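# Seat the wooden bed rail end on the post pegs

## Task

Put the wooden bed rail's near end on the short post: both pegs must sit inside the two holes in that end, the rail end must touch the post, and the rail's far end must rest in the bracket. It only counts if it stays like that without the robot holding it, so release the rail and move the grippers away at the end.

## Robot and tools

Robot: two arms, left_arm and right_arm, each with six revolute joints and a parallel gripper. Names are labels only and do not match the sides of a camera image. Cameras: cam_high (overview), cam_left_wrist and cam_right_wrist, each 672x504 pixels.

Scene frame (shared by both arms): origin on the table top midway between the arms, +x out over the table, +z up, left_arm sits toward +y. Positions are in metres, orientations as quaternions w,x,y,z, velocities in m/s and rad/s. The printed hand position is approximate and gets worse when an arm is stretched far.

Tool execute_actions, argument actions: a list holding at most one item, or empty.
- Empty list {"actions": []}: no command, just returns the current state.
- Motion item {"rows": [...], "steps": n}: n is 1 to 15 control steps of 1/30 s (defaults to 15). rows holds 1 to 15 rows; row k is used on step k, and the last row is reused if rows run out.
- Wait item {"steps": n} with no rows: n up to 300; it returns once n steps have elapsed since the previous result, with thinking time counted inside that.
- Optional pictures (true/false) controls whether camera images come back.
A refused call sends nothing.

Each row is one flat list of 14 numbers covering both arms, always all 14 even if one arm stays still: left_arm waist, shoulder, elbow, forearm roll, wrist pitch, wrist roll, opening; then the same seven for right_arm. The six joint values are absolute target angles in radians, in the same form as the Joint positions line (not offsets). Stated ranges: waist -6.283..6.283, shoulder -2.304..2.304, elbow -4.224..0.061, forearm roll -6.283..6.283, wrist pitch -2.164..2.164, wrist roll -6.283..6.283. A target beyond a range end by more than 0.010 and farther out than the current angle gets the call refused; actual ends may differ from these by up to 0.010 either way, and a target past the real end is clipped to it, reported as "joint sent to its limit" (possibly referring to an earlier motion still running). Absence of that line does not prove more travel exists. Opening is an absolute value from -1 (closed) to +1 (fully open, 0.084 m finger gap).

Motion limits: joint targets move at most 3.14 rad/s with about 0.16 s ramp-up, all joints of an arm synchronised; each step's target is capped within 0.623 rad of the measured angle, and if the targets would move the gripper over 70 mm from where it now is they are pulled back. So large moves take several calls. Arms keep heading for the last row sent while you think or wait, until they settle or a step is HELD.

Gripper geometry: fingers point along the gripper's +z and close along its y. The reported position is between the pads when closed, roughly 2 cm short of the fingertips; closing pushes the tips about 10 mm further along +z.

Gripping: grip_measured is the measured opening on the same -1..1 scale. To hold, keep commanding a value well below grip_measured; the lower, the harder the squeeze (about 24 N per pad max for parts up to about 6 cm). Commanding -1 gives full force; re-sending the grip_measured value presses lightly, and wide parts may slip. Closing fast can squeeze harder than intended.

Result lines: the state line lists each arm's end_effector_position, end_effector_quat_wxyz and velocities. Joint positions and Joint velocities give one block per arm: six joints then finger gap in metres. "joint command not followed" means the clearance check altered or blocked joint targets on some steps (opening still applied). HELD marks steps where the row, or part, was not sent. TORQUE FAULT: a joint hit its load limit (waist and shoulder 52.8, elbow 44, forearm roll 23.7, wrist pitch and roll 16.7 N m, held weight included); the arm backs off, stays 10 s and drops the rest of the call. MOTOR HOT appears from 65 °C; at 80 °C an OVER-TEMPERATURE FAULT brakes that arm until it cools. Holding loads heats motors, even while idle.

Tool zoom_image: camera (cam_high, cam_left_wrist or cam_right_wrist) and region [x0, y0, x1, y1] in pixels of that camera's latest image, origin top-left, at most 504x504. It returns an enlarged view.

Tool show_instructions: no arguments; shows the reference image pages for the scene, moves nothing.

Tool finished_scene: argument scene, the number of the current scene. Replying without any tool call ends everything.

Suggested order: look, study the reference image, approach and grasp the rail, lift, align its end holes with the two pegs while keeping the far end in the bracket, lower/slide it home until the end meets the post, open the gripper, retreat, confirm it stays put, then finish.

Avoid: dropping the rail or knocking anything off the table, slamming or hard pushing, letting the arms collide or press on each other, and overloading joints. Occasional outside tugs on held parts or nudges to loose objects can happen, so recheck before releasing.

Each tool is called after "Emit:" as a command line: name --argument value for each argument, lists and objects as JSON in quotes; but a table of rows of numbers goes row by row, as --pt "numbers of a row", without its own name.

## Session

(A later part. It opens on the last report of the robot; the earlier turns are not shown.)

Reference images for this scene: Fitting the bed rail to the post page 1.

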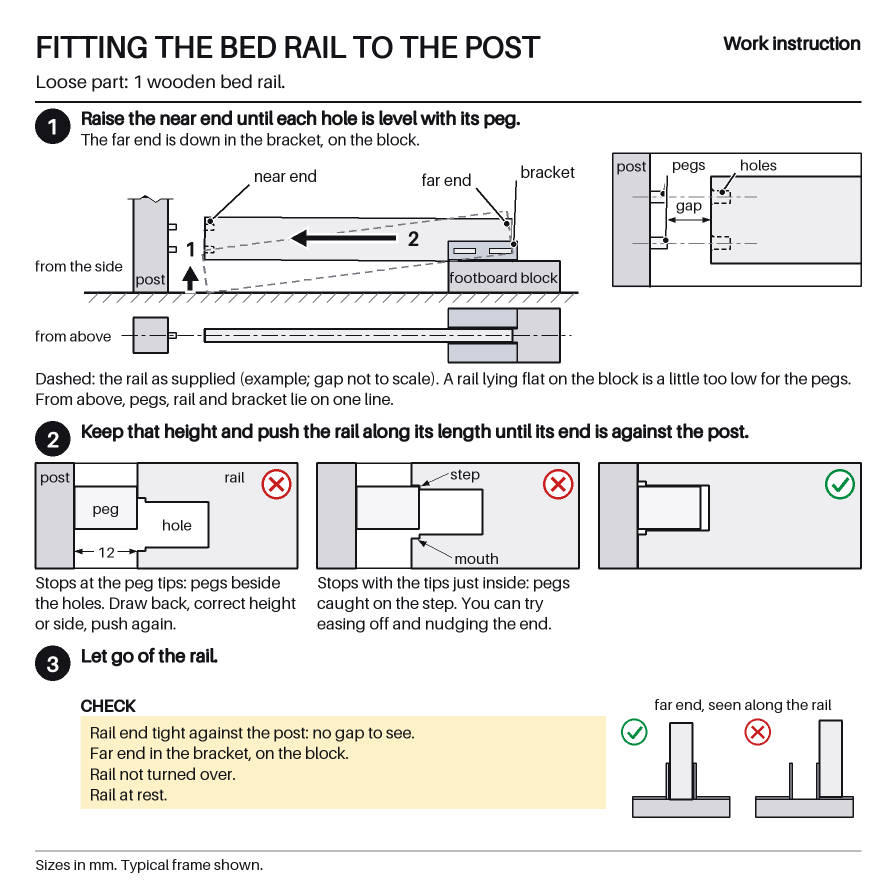

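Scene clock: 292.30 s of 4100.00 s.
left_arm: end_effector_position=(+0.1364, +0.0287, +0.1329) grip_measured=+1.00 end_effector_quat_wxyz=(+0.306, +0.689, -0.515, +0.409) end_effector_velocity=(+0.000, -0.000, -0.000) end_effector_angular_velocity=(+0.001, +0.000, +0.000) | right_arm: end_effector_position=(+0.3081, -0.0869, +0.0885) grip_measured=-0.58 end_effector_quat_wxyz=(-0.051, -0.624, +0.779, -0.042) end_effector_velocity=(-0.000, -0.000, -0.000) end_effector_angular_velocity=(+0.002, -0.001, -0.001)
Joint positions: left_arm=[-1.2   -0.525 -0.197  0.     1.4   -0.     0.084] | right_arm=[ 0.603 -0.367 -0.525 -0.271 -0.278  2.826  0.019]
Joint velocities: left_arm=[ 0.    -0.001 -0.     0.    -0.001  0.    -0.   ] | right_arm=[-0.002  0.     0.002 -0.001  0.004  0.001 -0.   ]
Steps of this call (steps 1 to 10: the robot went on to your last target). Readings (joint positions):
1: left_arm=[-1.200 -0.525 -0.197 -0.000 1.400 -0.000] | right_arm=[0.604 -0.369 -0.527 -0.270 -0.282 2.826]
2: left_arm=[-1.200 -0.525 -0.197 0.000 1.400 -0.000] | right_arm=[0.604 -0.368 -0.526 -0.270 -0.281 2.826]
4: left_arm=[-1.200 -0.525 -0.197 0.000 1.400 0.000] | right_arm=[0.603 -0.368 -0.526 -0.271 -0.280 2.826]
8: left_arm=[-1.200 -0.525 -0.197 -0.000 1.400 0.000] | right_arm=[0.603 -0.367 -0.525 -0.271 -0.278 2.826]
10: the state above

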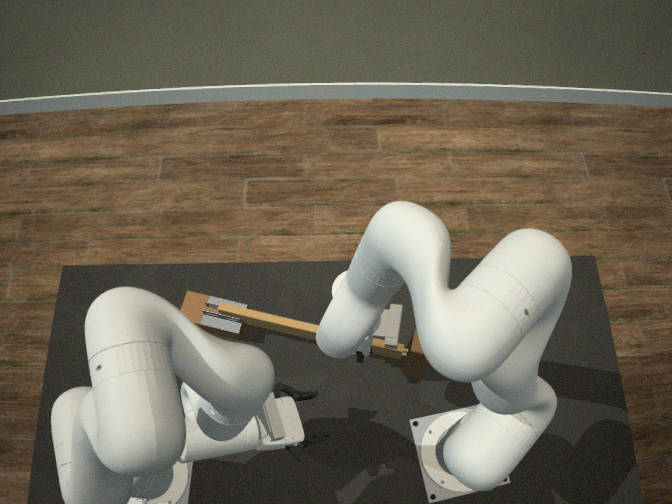

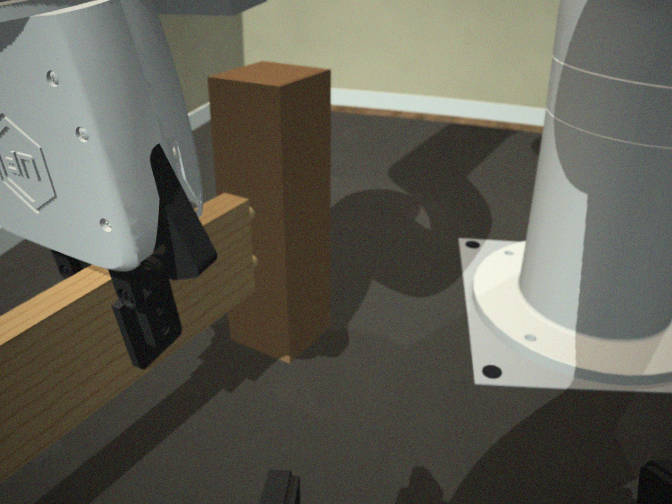

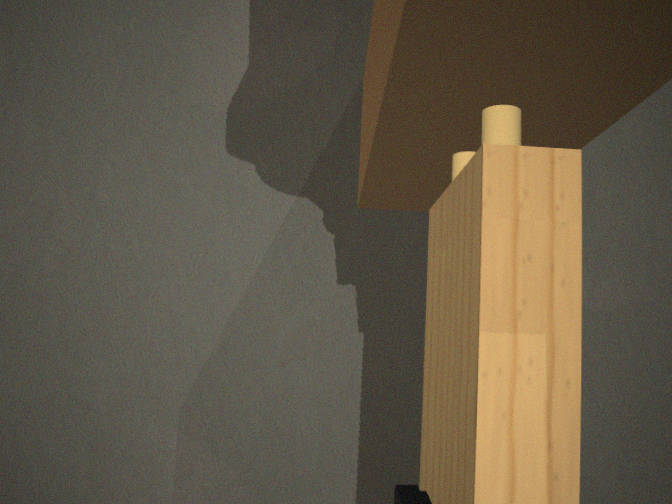

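Emit:
execute_actions --actions '[{"rows":[[-1.2,-0.525,-0.197,0,1.4,0,1,0.6091,-0.3597,-0.5354,-0.2651,-0.3031,2.827,-1]],"steps":15}]'

Scene clock: 318.80 s of 4100.00 s.
left_arm: end_effector_position=(+0.1364, +0.0287, +0.1329) grip_measured=+1.00 end_effector_quat_wxyz=(+0.306, +0.689, -0.515, +0.409) end_effector_velocity=(-0.001, -0.001, +0.000) end_effector_angular_velocity=(-0.001, +0.000, -0.004) | right_arm: end_effector_position=(+0.3086, -0.0854, +0.0935) grip_measured=-0.58 end_effector_quat_wxyz=(-0.056, -0.623, +0.779, -0.046) end_effector_velocity=(+0.002, +0.002, +0.001) end_effector_angular_velocity=(+0.002, -0.003, +0.001)
Joint positions: left_arm=[-1.2   -0.525 -0.197  0.     1.4    0.     0.084] | right_arm=[ 0.609 -0.36  -0.534 -0.265 -0.306  2.827  0.019]
Joint velocities: left_arm=[-0.001  0.001 -0.     0.003  0.     0.     0.   ] | right_arm=[ 0.001  0.002 -0.004  0.    -0.002 -0.001 -0.   ]
Steps of this call (steps 1 to 15: the robot went on to your last target; steps 16 to 90: nothing new was sent; then 23.00 s passed at rest; steps 91 to 105: all 15 steps of this action). Readings (joint positions):
91: left_arm=[-1.200 -0.525 -0.197 0.000 1.400 -0.000] | right_arm=[0.602 -0.367 -0.525 -0.271 -0.277 2.826]
92: left_arm=[-1.200 -0.525 -0.197 -0.000 1.400 0.000] | right_arm=[0.603 -0.367 -0.526 -0.271 -0.280 2.826]
94: left_arm=[-1.200 -0.525 -0.197 0.000 1.400 0.000] | right_arm=[0.605 -0.364 -0.529 -0.268 -0.291 2.827]
98: left_arm=[-1.200 -0.525 -0.197 0.000 1.400 0.000] | right_arm=[0.608 -0.361 -0.533 -0.266 -0.303 2.827]
105: the state above

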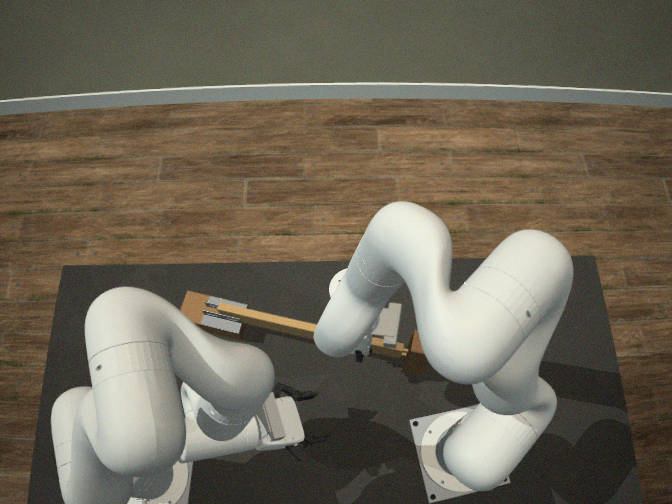

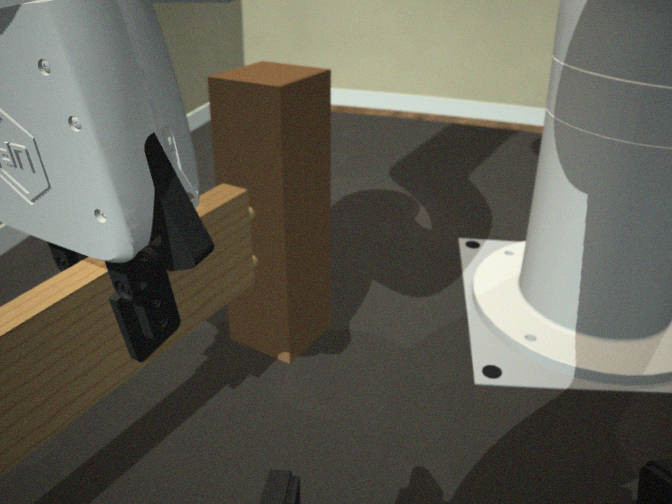

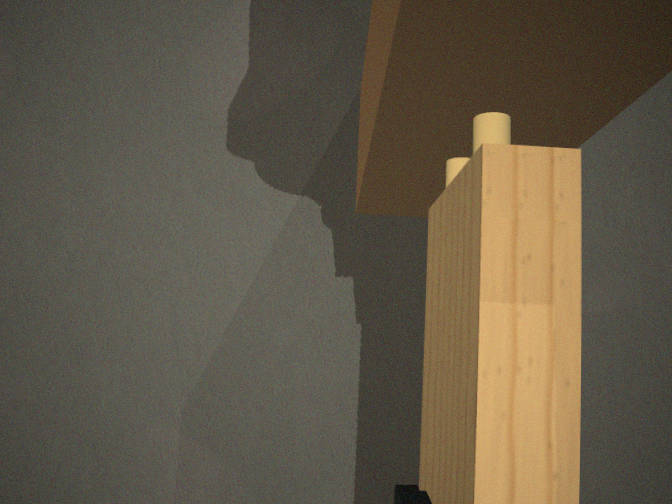

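Emit:
zoom_image --camera "cam_left_wrist" --region '[180,160,340,320]'

Region (180, 160, 340, 320) of cam_left_wrist's 672x504 image, scaled by 3.150, with more detail than that image has.

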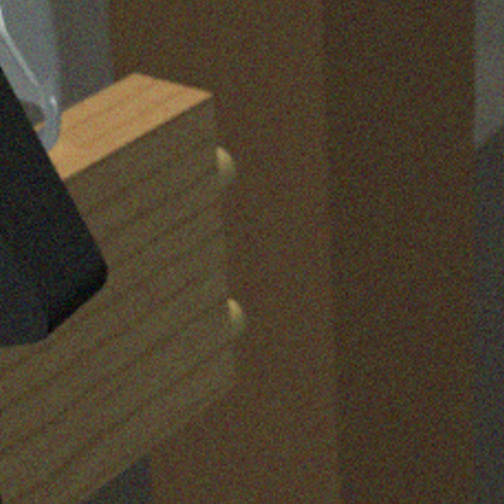

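Emit:
execute_actions --actions '[{"rows":[[-1.2,-0.525,-0.197,0,1.4,0,1,0.6091,-0.3801,-0.5354,-0.2651,-0.2827,2.827,-1]],"steps":15}]'

Emit:
execute_actions --actions '[{"rows":[[-1.2,-0.525,-0.197,0,1.4,0,1,0.6057,-0.3767,-0.5296,-0.2683,-0.2802,2.8267,-1],[-1.2,-0.525,-0.197,0,1.4,0,1,0.6057,-0.3767,-0.5296,-0.2683,-0.2802,2.8267,-1],[-1.2,-0.525,-0.197,0,1.4,0,1,0.6057,-0.3767,-0.5296,-0.2683,-0.2802,2.8267,-1],[-1.2,-0.525,-0.197,0,1.4,0,1,0.6057,-0.3767,-0.5296,-0.2683,-0.2802,2.8267,-1],[-1.2,-0.525,-0.197,0,1.4,0,1,0.6057,-0.3767,-0.5296,-0.2683,-0.2802,2.8267,-1],[-1.2,-0.525,-0.197,0,1.4,0,1,0.6023,-0.3733,-0.5238,-0.2715,-0.2777,2.8264,-1]],"steps":15}]'

Emit:
zoom_image --camera "cam_left_wrist" --region '[180,160,340,320]'

Scene clock: 352.00 s of 4100.00 s.
left_arm: end_effector_position=(+0.1364, +0.0287, +0.1329) grip_measured=+1.00 end_effector_quat_wxyz=(+0.306, +0.689, -0.515, +0.409) end_effector_velocity=(+0.001, +0.000, +0.000) end_effector_angular_velocity=(-0.001, -0.001, +0.003) | right_arm: end_effector_position=(+0.3083, -0.0835, +0.0865) grip_measured=-0.58 end_effector_quat_wxyz=(-0.054, -0.624, +0.778, -0.042) end_effector_velocity=(-0.000, -0.000, -0.000) end_effector_angular_velocity=(-0.001, +0.001, +0.000)
Joint positions: left_arm=[-1.2   -0.525 -0.197 -0.     1.4   -0.     0.084] | right_arm=[ 0.609 -0.38  -0.536 -0.265 -0.282  2.827  0.019]
Joint velocities: left_arm=[ 0.002  0.001 -0.    -0.001  0.001  0.     0.   ] | right_arm=[ 0.    -0.001  0.001 -0.    -0.    -0.     0.   ]
Steps of this call (steps 1 to 15: the robot went on to your last target; steps 16 to 90: nothing new was sent; then 29.70 s passed at rest; steps 91 to 105: all 15 steps of this action). Readings (joint positions):
91: left_arm=[-1.200 -0.525 -0.197 0.000 1.400 0.000] | right_arm=[0.609 -0.360 -0.535 -0.265 -0.303 2.827]
92: left_arm=[-1.200 -0.525 -0.197 0.000 1.400 0.000] | right_arm=[0.609 -0.362 -0.536 -0.265 -0.300 2.827]
94: left_arm=[-1.200 -0.525 -0.197 -0.000 1.400 -0.000] | right_arm=[0.609 -0.371 -0.536 -0.265 -0.291 2.827]
98: left_arm=[-1.200 -0.525 -0.197 0.000 1.400 -0.000] | right_arm=[0.609 -0.379 -0.536 -0.265 -0.283 2.827]
105: the state above

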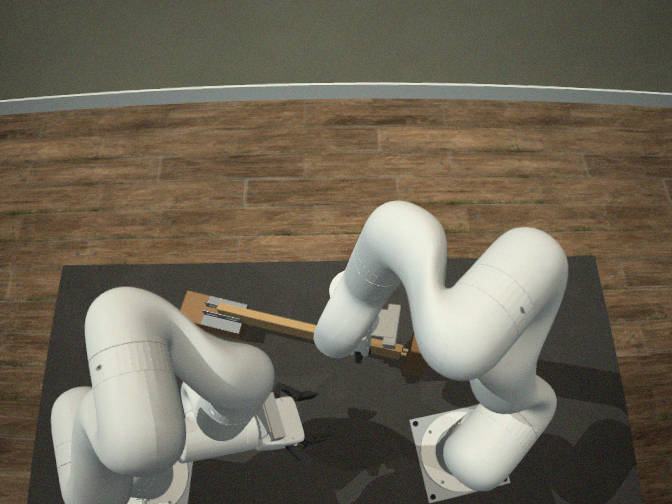

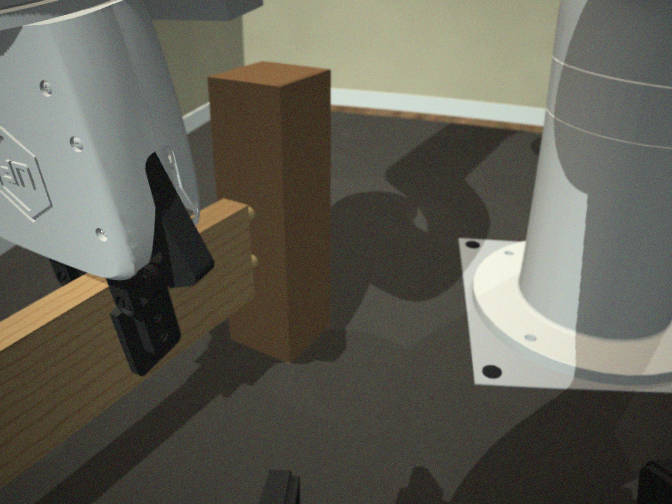

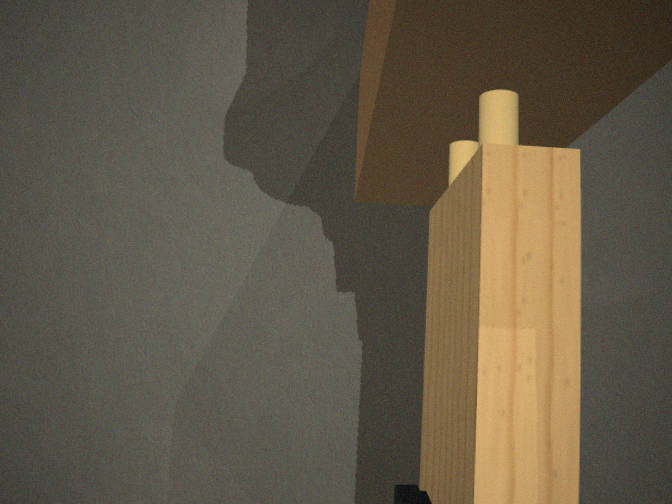

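Scene clock: 352.50 s of 4100.00 s.
left_arm: end_effector_position=(+0.1364, +0.0287, +0.1329) grip_measured=+1.00 end_effector_quat_wxyz=(+0.306, +0.689, -0.515, +0.409) end_effector_velocity=(+0.001, -0.001, +0.001) end_effector_angular_velocity=(-0.002, -0.001, +0.001) | right_arm: end_effector_position=(+0.3077, -0.0867, +0.0865) grip_measured=-0.58 end_effector_quat_wxyz=(-0.052, -0.624, +0.778, -0.041) end_effector_velocity=(-0.000, -0.001, +0.000) end_effector_angular_velocity=(-0.001, +0.000, -0.001)
Joint positions: left_arm=[-1.2   -0.525 -0.197 -0.     1.4   -0.     0.084] | right_arm=[ 0.603 -0.373 -0.526 -0.271 -0.274  2.826  0.019]
Joint velocities: left_arm=[ 0.001  0.    -0.001  0.     0.     0.     0.   ] | right_arm=[-0.002  0.002  0.001 -0.001 -0.001  0.     0.   ]
Steps of this call (steps 1 to 15: all 15 steps of this action). Readings (joint positions):
1: left_arm=[-1.200 -0.525 -0.197 -0.000 1.400 -0.000] | right_arm=[0.609 -0.380 -0.536 -0.265 -0.282 2.827]
2: left_arm=[-1.200 -0.525 -0.197 -0.000 1.400 0.000] | right_arm=[0.609 -0.379 -0.535 -0.266 -0.281 2.827]
4: left_arm=[-1.200 -0.525 -0.197 0.000 1.400 -0.000] | right_arm=[0.607 -0.378 -0.533 -0.267 -0.280 2.827]
8: left_arm=[-1.200 -0.525 -0.197 -0.000 1.400 0.000] | right_arm=[0.605 -0.376 -0.528 -0.269 -0.278 2.827]
15: the state above

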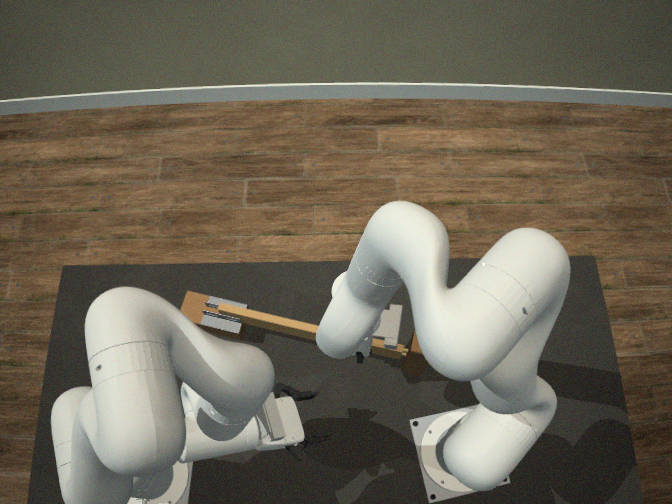

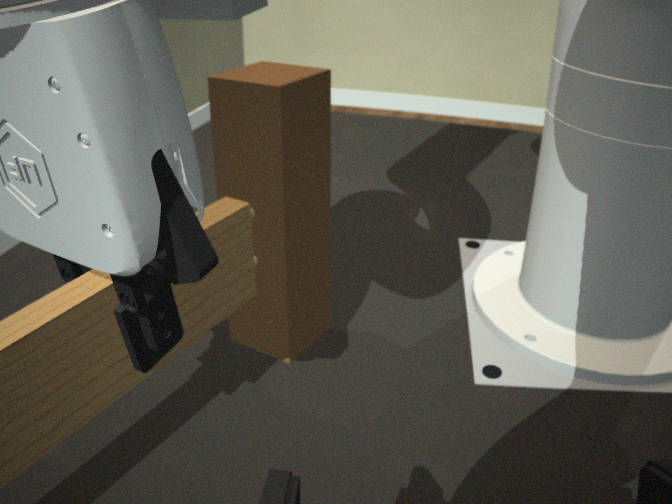

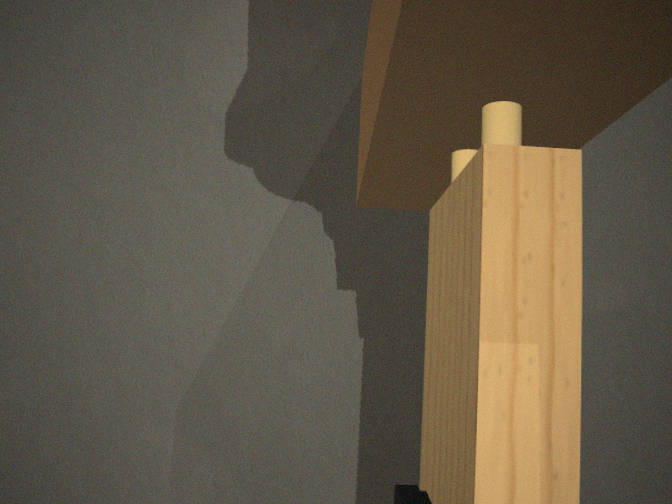

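Region (180, 160, 340, 320) of cam_left_wrist's 672x504 image, scaled by 3.150, with more detail than that image has.

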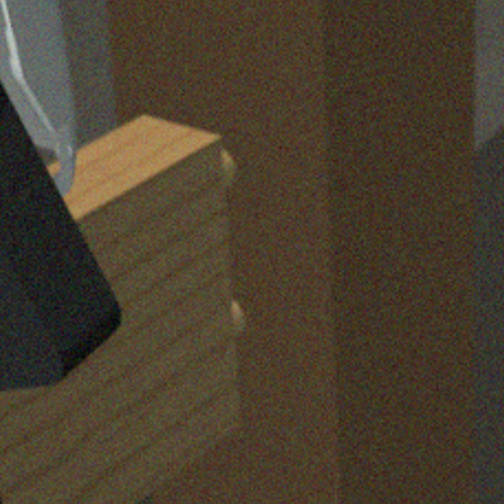

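Emit:
execute_actions --actions '[{"rows":[[-1.2,-0.525,-0.197,0,1.4,0,1,0.6009,-0.3719,-0.5215,-0.2728,-0.2767,2.8263,-1],[-1.2,-0.525,-0.197,0,1.4,0,1,0.6019,-0.3714,-0.5206,-0.2728,-0.2763,2.8273,-1],[-1.2,-0.525,-0.197,0,1.4,0,1,0.6029,-0.3709,-0.5198,-0.2728,-0.276,2.8283,-1],[-1.2,-0.525,-0.197,0,1.4,0,1,0.6029,-0.3701,-0.5198,-0.2728,-0.2768,2.8283,-1],[-1.2,-0.525,-0.197,0,1.4,0,1,0.6029,-0.3697,-0.5198,-0.2728,-0.2772,2.8283,-1],[-1.2,-0.525,-0.197,0,1.4,0,1,0.6019,-0.3702,-0.5206,-0.2728,-0.2775,2.8273,-1],[-1.2,-0.525,-0.197,0,1.4,0,1,0.6009,-0.3707,-0.5215,-0.2728,-0.2779,2.8263,-1],[-1.2,-0.525,-0.197,0,1.4,0,1,0.5999,-0.3712,-0.5224,-0.2728,-0.2783,2.8253,-1],[-1.2,-0.525,-0.197,0,1.4,0,1,0.5989,-0.3717,-0.5232,-0.2728,-0.2786,2.8243,-1],[-1.2,-0.525,-0.197,0,1.4,0,1,0.5989,-0.3723,-0.5232,-0.2728,-0.278,2.8243,-1],[-1.2,-0.525,-0.197,0,1.4,0,1,0.5989,-0.3729,-0.5232,-0.2728,-0.2774,2.8243,-1],[-1.2,-0.525,-0.197,0,1.4,0,1,0.5999,-0.3724,-0.5224,-0.2728,-0.277,2.8253,-1],[-1.2,-0.525,-0.197,0,1.4,0,1,0.6009,-0.3719,-0.5215,-0.2728,-0.2767,2.8263,-1]],"steps":15}]'

Scene clock: 368.63 s of 4100.00 s.
left_arm: end_effector_position=(+0.1364, +0.0287, +0.1329) grip_measured=+1.00 end_effector_quat_wxyz=(+0.306, +0.689, -0.515, +0.409) end_effector_velocity=(+0.000, +0.000, -0.000) end_effector_angular_velocity=(+0.000, +0.000, -0.000) | right_arm: end_effector_position=(+0.3079, -0.0884, +0.0865) grip_measured=-0.58 end_effector_quat_wxyz=(-0.052, -0.624, +0.779, -0.041) end_effector_velocity=(-0.002, +0.001, -0.000) end_effector_angular_velocity=(-0.002, -0.000, -0.000)
Joint positions: left_arm=[-1.2   -0.525 -0.197  0.     1.4    0.     0.084] | right_arm=[ 0.599 -0.372 -0.523 -0.273 -0.273  2.825  0.019]
Joint velocities: left_arm=[ 0.001 -0.001 -0.     0.001  0.     0.    -0.   ] | right_arm=[ 0.006 -0.     0.    -0.002 -0.001  0.009 -0.   ]
Steps of this call (steps 1 to 15: the robot went on to your last target; steps 16 to 90: nothing new was sent; then 12.63 s passed at rest; steps 91 to 105: all 15 steps of this action). Readings (joint positions):
91: left_arm=[-1.200 -0.525 -0.197 0.000 1.400 0.000] | right_arm=[0.602 -0.373 -0.525 -0.272 -0.272 2.826]
92: left_arm=[-1.200 -0.525 -0.197 0.000 1.400 -0.000] | right_arm=[0.602 -0.373 -0.524 -0.272 -0.272 2.826]
94: left_arm=[-1.200 -0.525 -0.197 0.000 1.400 0.000] | right_arm=[0.602 -0.372 -0.523 -0.272 -0.270 2.827]
98: left_arm=[-1.200 -0.525 -0.197 0.000 1.400 0.000] | right_arm=[0.602 -0.371 -0.522 -0.273 -0.268 2.827]
105: the state above

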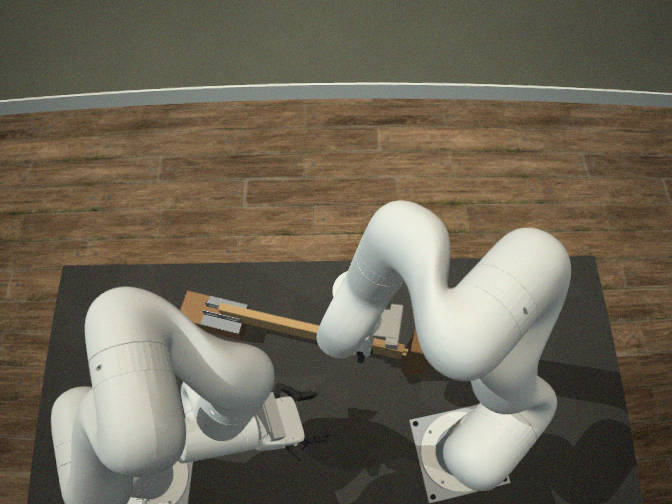

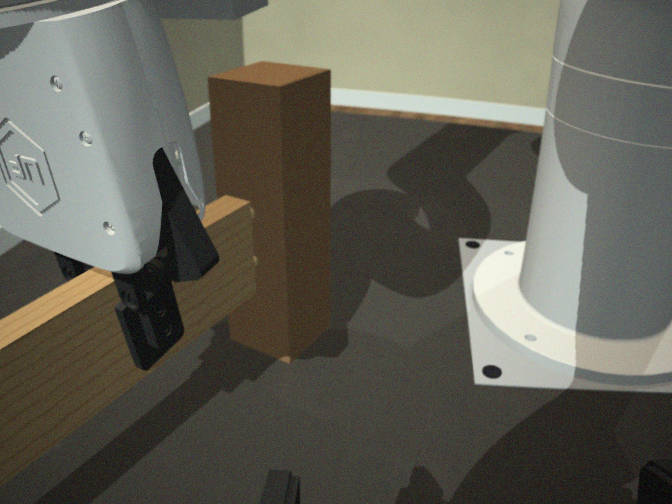

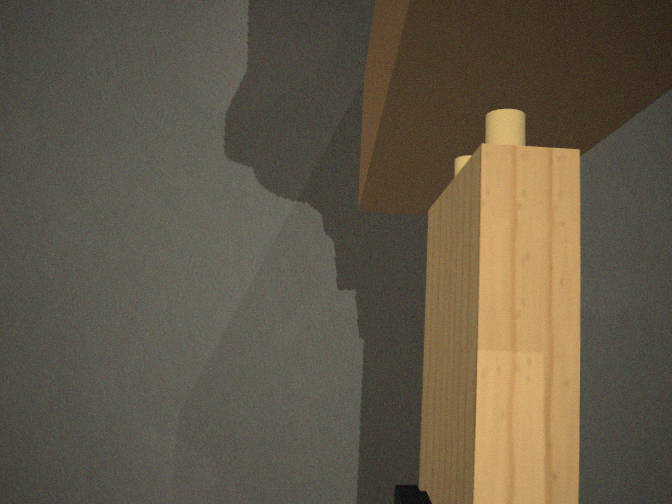

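Emit:
execute_actions --actions '[{"rows":[[-1.2,-0.525,-0.197,0,1.4,0,1,0.5995,-0.3726,-0.5228,-0.2728,-0.2772,2.8248,-1],[-1.2,-0.525,-0.197,0,1.4,0,1,0.5989,-0.372,-0.5218,-0.2733,-0.2768,2.8248,-1],[-1.2,-0.525,-0.197,0,1.4,0,1,0.5983,-0.3714,-0.5208,-0.2739,-0.2764,2.8247,-1],[-1.2,-0.525,-0.197,0,1.4,0,1,0.5978,-0.3709,-0.5199,-0.2744,-0.276,2.8247,-1],[-1.2,-0.525,-0.197,0,1.4,0,1,0.5972,-0.3703,-0.5189,-0.2749,-0.2756,2.8247,-1],[-1.2,-0.525,-0.197,0,1.4,0,1,0.5966,-0.3697,-0.5179,-0.2755,-0.2752,2.8246,-1],[-1.2,-0.525,-0.197,0,1.4,0,1,0.5961,-0.3692,-0.517,-0.276,-0.2748,2.8246,-1],[-1.2,-0.525,-0.197,0,1.4,0,1,0.5955,-0.3686,-0.516,-0.2765,-0.2744,2.8246,-1],[-1.2,-0.525,-0.197,0,1.4,0,1,0.5949,-0.368,-0.515,-0.2771,-0.274,2.8245,-1],[-1.2,-0.525,-0.197,0,1.4,0,1,0.5944,-0.3675,-0.5141,-0.2776,-0.2736,2.8245,-1]],"steps":15}]'

Scene clock: 381.13 s of 4100.00 s.
left_arm: end_effector_position=(+0.1364, +0.0287, +0.1329) grip_measured=+1.00 end_effector_quat_wxyz=(+0.306, +0.689, -0.515, +0.409) end_effector_velocity=(+0.000, -0.000, +0.000) end_effector_angular_velocity=(-0.000, +0.000, +0.001) | right_arm: end_effector_position=(+0.3081, -0.0891, +0.0866) grip_measured=-0.58 end_effector_quat_wxyz=(-0.049, -0.625, +0.778, -0.040) end_effector_velocity=(+0.004, -0.001, -0.000) end_effector_angular_velocity=(+0.011, -0.007, -0.002)
Joint positions: left_arm=[-1.2   -0.525 -0.197  0.     1.4   -0.     0.084] | right_arm=[ 0.596 -0.367 -0.517 -0.277 -0.263  2.825  0.019]
Joint velocities: left_arm=[ 0.001 -0.    -0.     0.001  0.    -0.    -0.   ] | right_arm=[-0.011  0.002  0.003 -0.007  0.014 -0.001 -0.   ]
Steps of this call (steps 1 to 15: the robot went on to your last target; steps 16 to 90: nothing new was sent; then 9.00 s passed at rest; steps 91 to 105: all 15 steps of this action). Readings (joint positions):
91: left_arm=[-1.200 -0.525 -0.197 0.000 1.400 0.000] | right_arm=[0.601 -0.372 -0.524 -0.273 -0.275 2.826]
92: left_arm=[-1.200 -0.525 -0.197 -0.000 1.400 -0.000] | right_arm=[0.601 -0.372 -0.524 -0.273 -0.275 2.826]
94: left_arm=[-1.200 -0.525 -0.197 -0.000 1.400 -0.000] | right_arm=[0.600 -0.372 -0.524 -0.273 -0.274 2.825]
98: left_arm=[-1.200 -0.525 -0.197 -0.000 1.400 0.000] | right_arm=[0.599 -0.370 -0.521 -0.274 -0.271 2.825]
105: the state above

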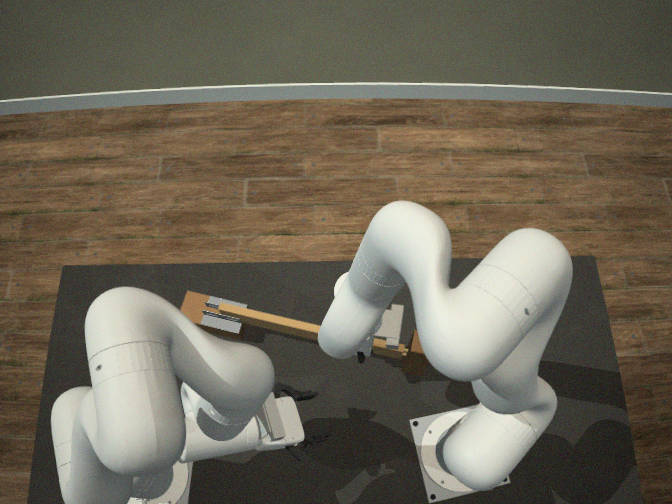

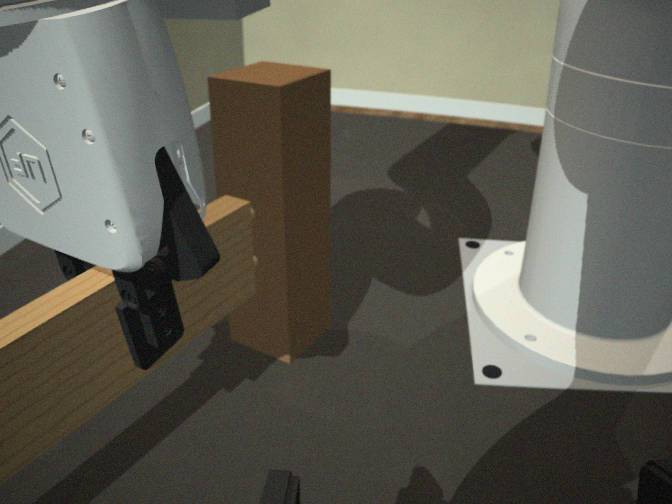

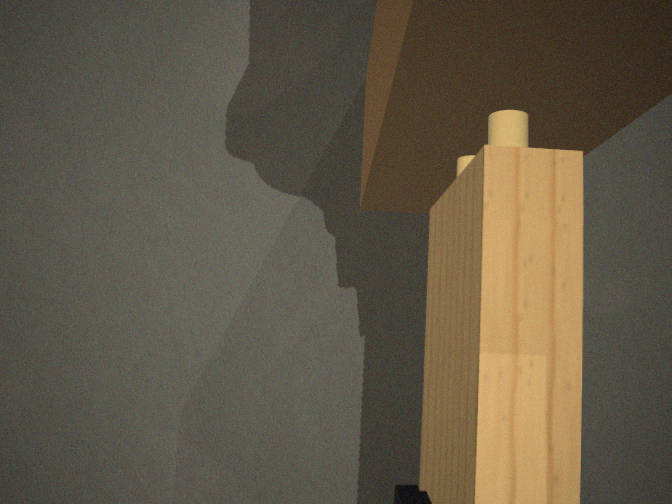

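Emit:
execute_actions --actions '[{"rows":[[-1.2,-0.525,-0.197,0,1.4,0,1,0.5985,-0.3716,-0.5212,-0.2737,-0.2765,2.8247,-1],[-1.2,-0.525,-0.197,0,1.4,0,1,0.5985,-0.3716,-0.5212,-0.2737,-0.2765,2.8247,-1],[-1.2,-0.525,-0.197,0,1.4,0,1,0.5985,-0.3699,-0.5212,-0.2737,-0.2782,2.8247,-1],[-1.2,-0.525,-0.197,0,1.4,0,1,0.5975,-0.3709,-0.522,-0.2737,-0.278,2.8237,-1],[-1.2,-0.525,-0.197,0,1.4,0,1,0.597,-0.3723,-0.5224,-0.2737,-0.277,2.8232,-1],[-1.2,-0.525,-0.197,0,1.4,0,1,0.5975,-0.3733,-0.522,-0.2737,-0.2756,2.8237,-1],[-1.2,-0.525,-0.197,0,1.4,0,1,0.5985,-0.3733,-0.5212,-0.2737,-0.2748,2.8247,-1],[-1.2,-0.525,-0.197,0,1.4,0,1,0.5995,-0.3723,-0.5204,-0.2737,-0.275,2.8257,-1],[-1.2,-0.525,-0.197,0,1.4,0,1,0.6,-0.3709,-0.52,-0.2737,-0.276,2.8262,-1],[-1.2,-0.525,-0.197,0,1.4,0,1,0.5995,-0.3699,-0.5204,-0.2737,-0.2774,2.8257,-1],[-1.2,-0.525,-0.197,0,1.4,0,1,0.5985,-0.3699,-0.5212,-0.2737,-0.2782,2.8247,-1],[-1.2,-0.525,-0.197,0,1.4,0,1,0.5975,-0.3709,-0.522,-0.2737,-0.278,2.8237,-1],[-1.2,-0.525,-0.197,0,1.4,0,1,0.598,-0.3716,-0.5216,-0.2737,-0.2767,2.8242,-1]],"steps":15}]'

Scene clock: 398.20 s of 4100.00 s.
left_arm: end_effector_position=(+0.1364, +0.0287, +0.1329) grip_measured=+1.00 end_effector_quat_wxyz=(+0.306, +0.689, -0.515, +0.409) end_effector_velocity=(-0.000, -0.000, -0.000) end_effector_angular_velocity=(-0.000, -0.000, -0.001) | right_arm: end_effector_position=(+0.3080, -0.0886, +0.0865) grip_measured=-0.58 end_effector_quat_wxyz=(-0.052, -0.624, +0.778, -0.041) end_effector_velocity=(+0.000, -0.000, -0.000) end_effector_angular_velocity=(-0.002, +0.002, +0.001)
Joint positions: left_arm=[-1.2   -0.525 -0.197 -0.     1.4    0.     0.084] | right_arm=[ 0.598 -0.371 -0.522 -0.274 -0.271  2.825  0.019]
Joint velocities: left_arm=[-0.001 -0.001 -0.001  0.     0.001  0.    -0.   ] | right_arm=[-0.001 -0.002 -0.002  0.002 -0.003 -0.004  0.   ]
Steps of this call (steps 1 to 15: the robot went on to your last target; steps 16 to 90: nothing new was sent; then 13.57 s passed at rest; steps 91 to 105: all 15 steps of this action). Readings (joint positions):
91: left_arm=[-1.200 -0.525 -0.197 -0.000 1.400 -0.000] | right_arm=[0.594 -0.368 -0.517 -0.278 -0.262 2.825]
92: left_arm=[-1.200 -0.525 -0.197 -0.000 1.400 -0.000] | right_arm=[0.595 -0.368 -0.518 -0.277 -0.262 2.825]
94: left_arm=[-1.200 -0.525 -0.197 0.000 1.400 0.000] | right_arm=[0.596 -0.370 -0.520 -0.276 -0.266 2.824]
98: left_arm=[-1.200 -0.525 -0.197 -0.000 1.400 0.000] | right_arm=[0.597 -0.372 -0.522 -0.274 -0.270 2.824]
105: the state above

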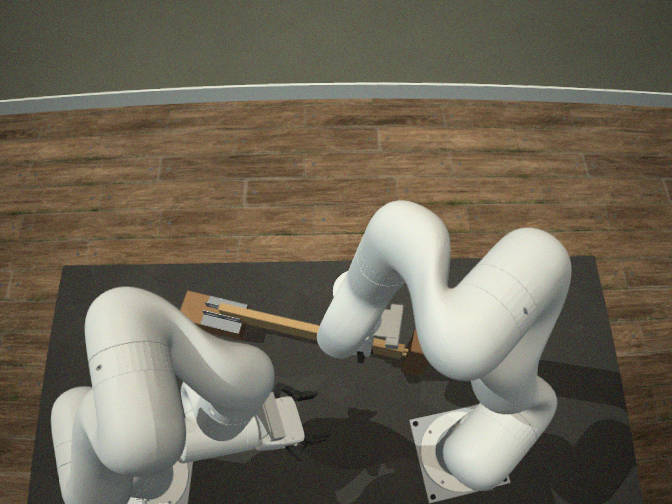

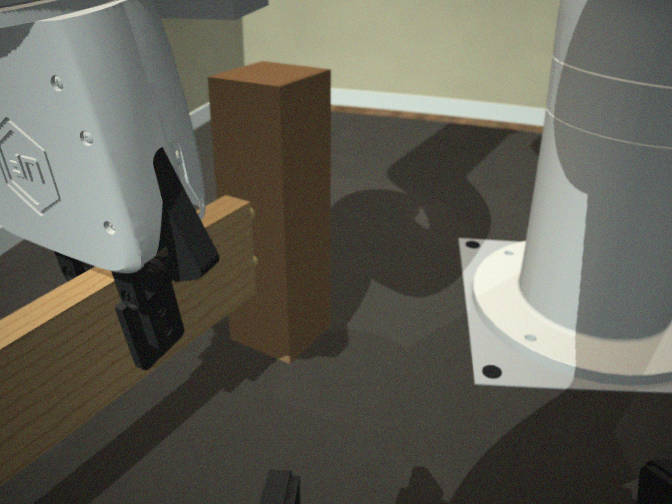

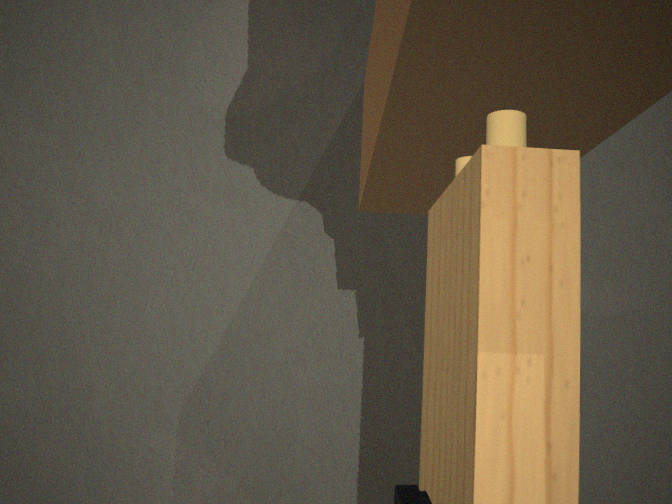

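Emit:
execute_actions --actions '[{"rows":[[-1.2,-0.525,-0.197,0,1.4,0,1,0.598,-0.3704,-0.5216,-0.2737,-0.2779,2.8242,-1],[-1.2,-0.525,-0.197,0,1.4,0,1,0.598,-0.3692,-0.5216,-0.2737,-0.2791,2.8242,-1],[-1.2,-0.525,-0.197,0,1.4,0,1,0.598,-0.368,-0.5216,-0.2737,-0.2803,2.8242,-1],[-1.2,-0.525,-0.197,0,1.4,0,1,0.598,-0.368,-0.5216,-0.2737,-0.2803,2.8242,-1],[-1.2,-0.525,-0.197,0,1.4,0,1,0.598,-0.368,-0.5216,-0.2737,-0.2803,2.8242,-1],[-1.2,-0.525,-0.197,0,1.4,0,1,0.598,-0.3692,-0.5216,-0.2737,-0.2791,2.8242,-1],[-1.2,-0.525,-0.197,0,1.4,0,1,0.598,-0.3704,-0.5216,-0.2737,-0.2779,2.8242,-1],[-1.2,-0.525,-0.197,0,1.4,0,1,0.598,-0.3716,-0.5216,-0.2737,-0.2767,2.8242,-1],[-1.2,-0.525,-0.197,0,1.4,0,1,0.598,-0.3728,-0.5216,-0.2737,-0.2755,2.8242,-1],[-1.2,-0.525,-0.197,0,1.4,0,1,0.598,-0.374,-0.5216,-0.2737,-0.2743,2.8242,-1],[-1.2,-0.525,-0.197,0,1.4,0,1,0.598,-0.3752,-0.5216,-0.2737,-0.2731,2.8242,-1]],"steps":15}]'

Scene clock: 413.33 s of 4100.00 s.
left_arm: end_effector_position=(+0.1364, +0.0287, +0.1329) grip_measured=+1.00 end_effector_quat_wxyz=(+0.306, +0.689, -0.515, +0.409) end_effector_velocity=(-0.001, -0.000, +0.000) end_effector_angular_velocity=(-0.000, -0.000, -0.001) | right_arm: end_effector_position=(+0.3082, -0.0887, +0.0860) grip_measured=-0.58 end_effector_quat_wxyz=(-0.053, -0.624, +0.778, -0.041) end_effector_velocity=(+0.001, -0.000, -0.002) end_effector_angular_velocity=(-0.009, +0.006, +0.001)
Joint positions: left_arm=[-1.2   -0.525 -0.197  0.     1.4   -0.     0.084] | right_arm=[ 0.598 -0.374 -0.523 -0.274 -0.272  2.824  0.019]
Joint velocities: left_arm=[-0.002  0.    -0.    -0.001 -0.    -0.     0.   ] | right_arm=[-0.001 -0.012 -0.009 -0.001 -0.009 -0.002 -0.   ]
Steps of this call (steps 1 to 15: the robot went on to your last target; steps 16 to 90: nothing new was sent; then 11.63 s passed at rest; steps 91 to 105: all 15 steps of this action). Readings (joint positions):
91: left_arm=[-1.200 -0.525 -0.197 -0.000 1.400 -0.000] | right_arm=[0.598 -0.372 -0.523 -0.274 -0.272 2.824]
92: left_arm=[-1.200 -0.525 -0.197 -0.000 1.400 0.000] | right_arm=[0.598 -0.371 -0.522 -0.274 -0.272 2.824]
94: left_arm=[-1.200 -0.525 -0.197 0.000 1.400 0.000] | right_arm=[0.598 -0.371 -0.522 -0.274 -0.272 2.824]
98: left_arm=[-1.200 -0.525 -0.197 -0.000 1.400 -0.000] | right_arm=[0.598 -0.369 -0.522 -0.274 -0.272 2.824]
105: the state above

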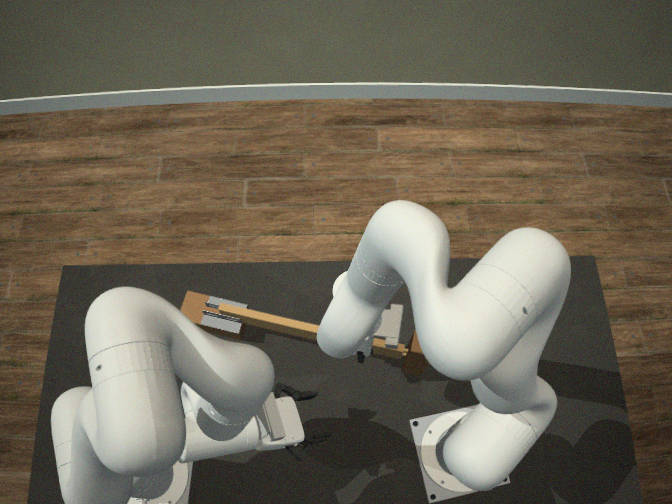

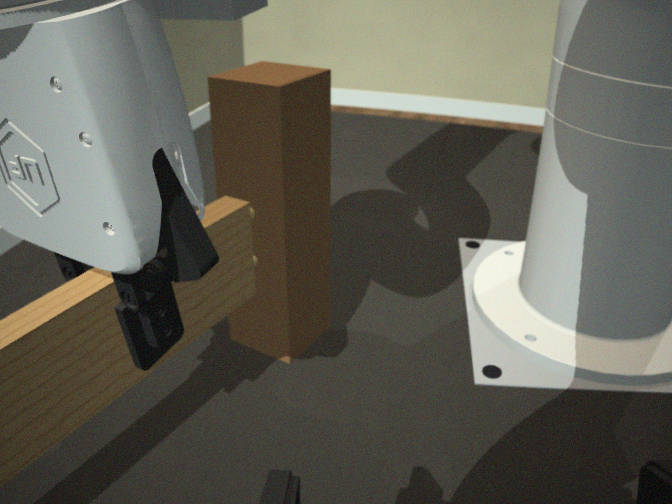

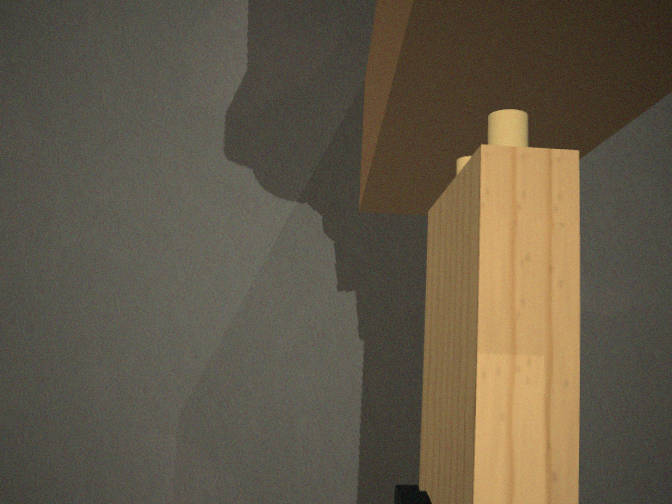

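Emit:
execute_actions --actions '[{"rows":[[-1.2,-0.525,-0.197,0,1.4,0,1,0.599,-0.3726,-0.5233,-0.2728,-0.2762,2.8243,-1],[-1.2,-0.525,-0.197,0,1.4,0,1,0.599,-0.3726,-0.5233,-0.2728,-0.2762,2.8243,-1],[-1.2,-0.525,-0.197,0,1.4,0,1,0.598,-0.3731,-0.5241,-0.2728,-0.2766,2.8233,-1],[-1.2,-0.525,-0.197,0,1.4,0,1,0.597,-0.3736,-0.525,-0.2728,-0.2769,2.8223,-1],[-1.2,-0.525,-0.197,0,1.4,0,1,0.596,-0.3741,-0.5258,-0.2728,-0.2773,2.8213,-1],[-1.2,-0.525,-0.197,0,1.4,0,1,0.596,-0.3741,-0.5258,-0.2728,-0.2773,2.8213,-1],[-1.2,-0.525,-0.197,0,1.4,0,1,0.597,-0.3736,-0.525,-0.2728,-0.2769,2.8223,-1],[-1.2,-0.525,-0.197,0,1.4,0,1,0.598,-0.3731,-0.5241,-0.2728,-0.2766,2.8233,-1],[-1.2,-0.525,-0.197,0,1.4,0,1,0.599,-0.3726,-0.5233,-0.2728,-0.2762,2.8243,-1],[-1.2,-0.525,-0.197,0,1.4,0,1,0.6,-0.3721,-0.5224,-0.2728,-0.2759,2.8253,-1],[-1.2,-0.525,-0.197,0,1.4,0,1,0.601,-0.3716,-0.5216,-0.2728,-0.2755,2.8263,-1],[-1.2,-0.525,-0.197,0,1.4,0,1,0.602,-0.3711,-0.5207,-0.2728,-0.2752,2.8273,-1],[-1.2,-0.525,-0.197,0,1.4,0,1,0.602,-0.3711,-0.5207,-0.2728,-0.2752,2.8273,-1],[-1.2,-0.525,-0.197,0,1.4,0,1,0.601,-0.3716,-0.5216,-0.2728,-0.2755,2.8263,-1],[-1.2,-0.525,-0.197,0,1.4,0,1,0.6,-0.3721,-0.5224,-0.2728,-0.2759,2.8253,-1]],"steps":15}]'

Scene clock: 434.37 s of 4100.00 s.
left_arm: end_effector_position=(+0.1364, +0.0287, +0.1329) grip_measured=+1.00 end_effector_quat_wxyz=(+0.306, +0.689, -0.515, +0.409) end_effector_velocity=(+0.001, -0.000, +0.000) end_effector_angular_velocity=(-0.001, -0.000, +0.001) | right_arm: end_effector_position=(+0.3076, -0.0884, +0.0864) grip_measured=-0.58 end_effector_quat_wxyz=(-0.053, -0.624, +0.778, -0.042) end_effector_velocity=(-0.000, +0.001, +0.001) end_effector_angular_velocity=(+0.000, -0.002, -0.001)
Joint positions: left_arm=[-1.2   -0.525 -0.197 -0.     1.4   -0.     0.084] | right_arm=[ 0.6   -0.372 -0.523 -0.273 -0.274  2.826  0.019]
Joint velocities: left_arm=[ 0.001  0.001 -0.001  0.    -0.    -0.     0.   ] | right_arm=[ 0.002  0.003  0.    -0.003 -0.001  0.005 -0.   ]
Steps of this call (steps 1 to 15: the robot went on to your last target; steps 16 to 90: nothing new was sent; then 17.53 s passed at rest; steps 91 to 105: all 15 steps of this action). Readings (joint positions):
91: left_arm=[-1.200 -0.525 -0.197 -0.000 1.400 -0.000] | right_arm=[0.598 -0.375 -0.525 -0.274 -0.273 2.824]
92: left_arm=[-1.200 -0.525 -0.197 0.000 1.400 -0.000] | right_arm=[0.598 -0.375 -0.525 -0.274 -0.273 2.824]
94: left_arm=[-1.200 -0.525 -0.197 -0.000 1.400 0.000] | right_arm=[0.598 -0.375 -0.525 -0.273 -0.273 2.824]
98: left_arm=[-1.200 -0.525 -0.197 -0.000 1.400 -0.000] | right_arm=[0.597 -0.375 -0.525 -0.273 -0.274 2.822]
105: the state above

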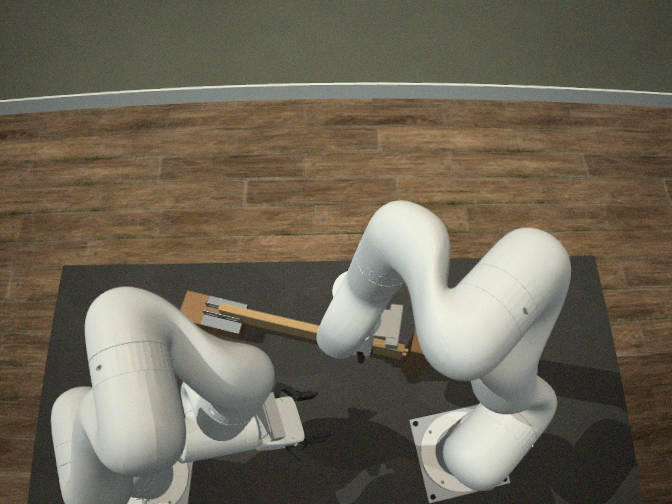

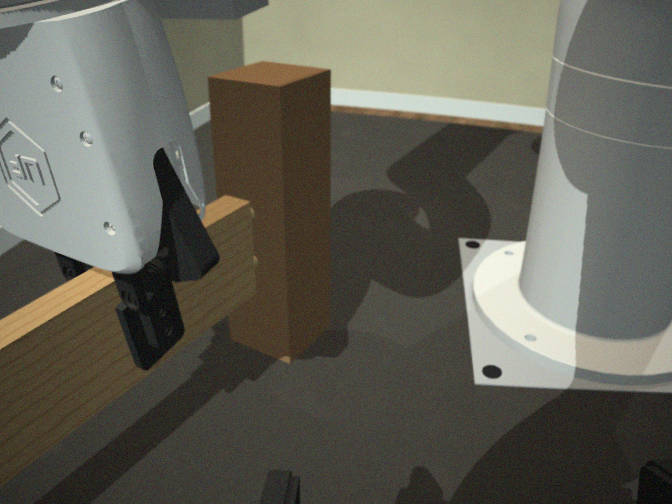

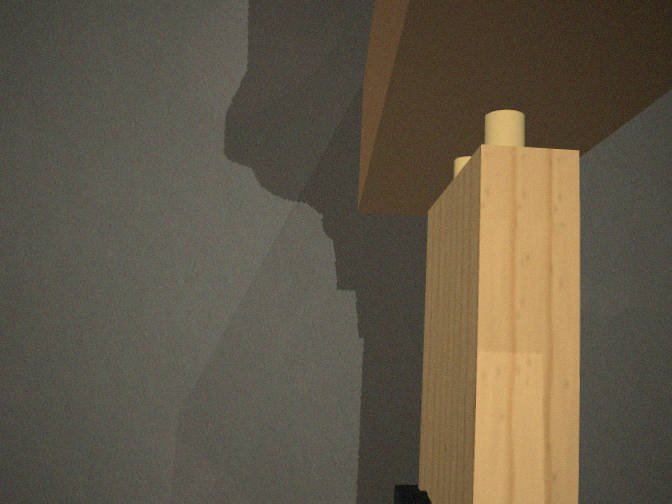

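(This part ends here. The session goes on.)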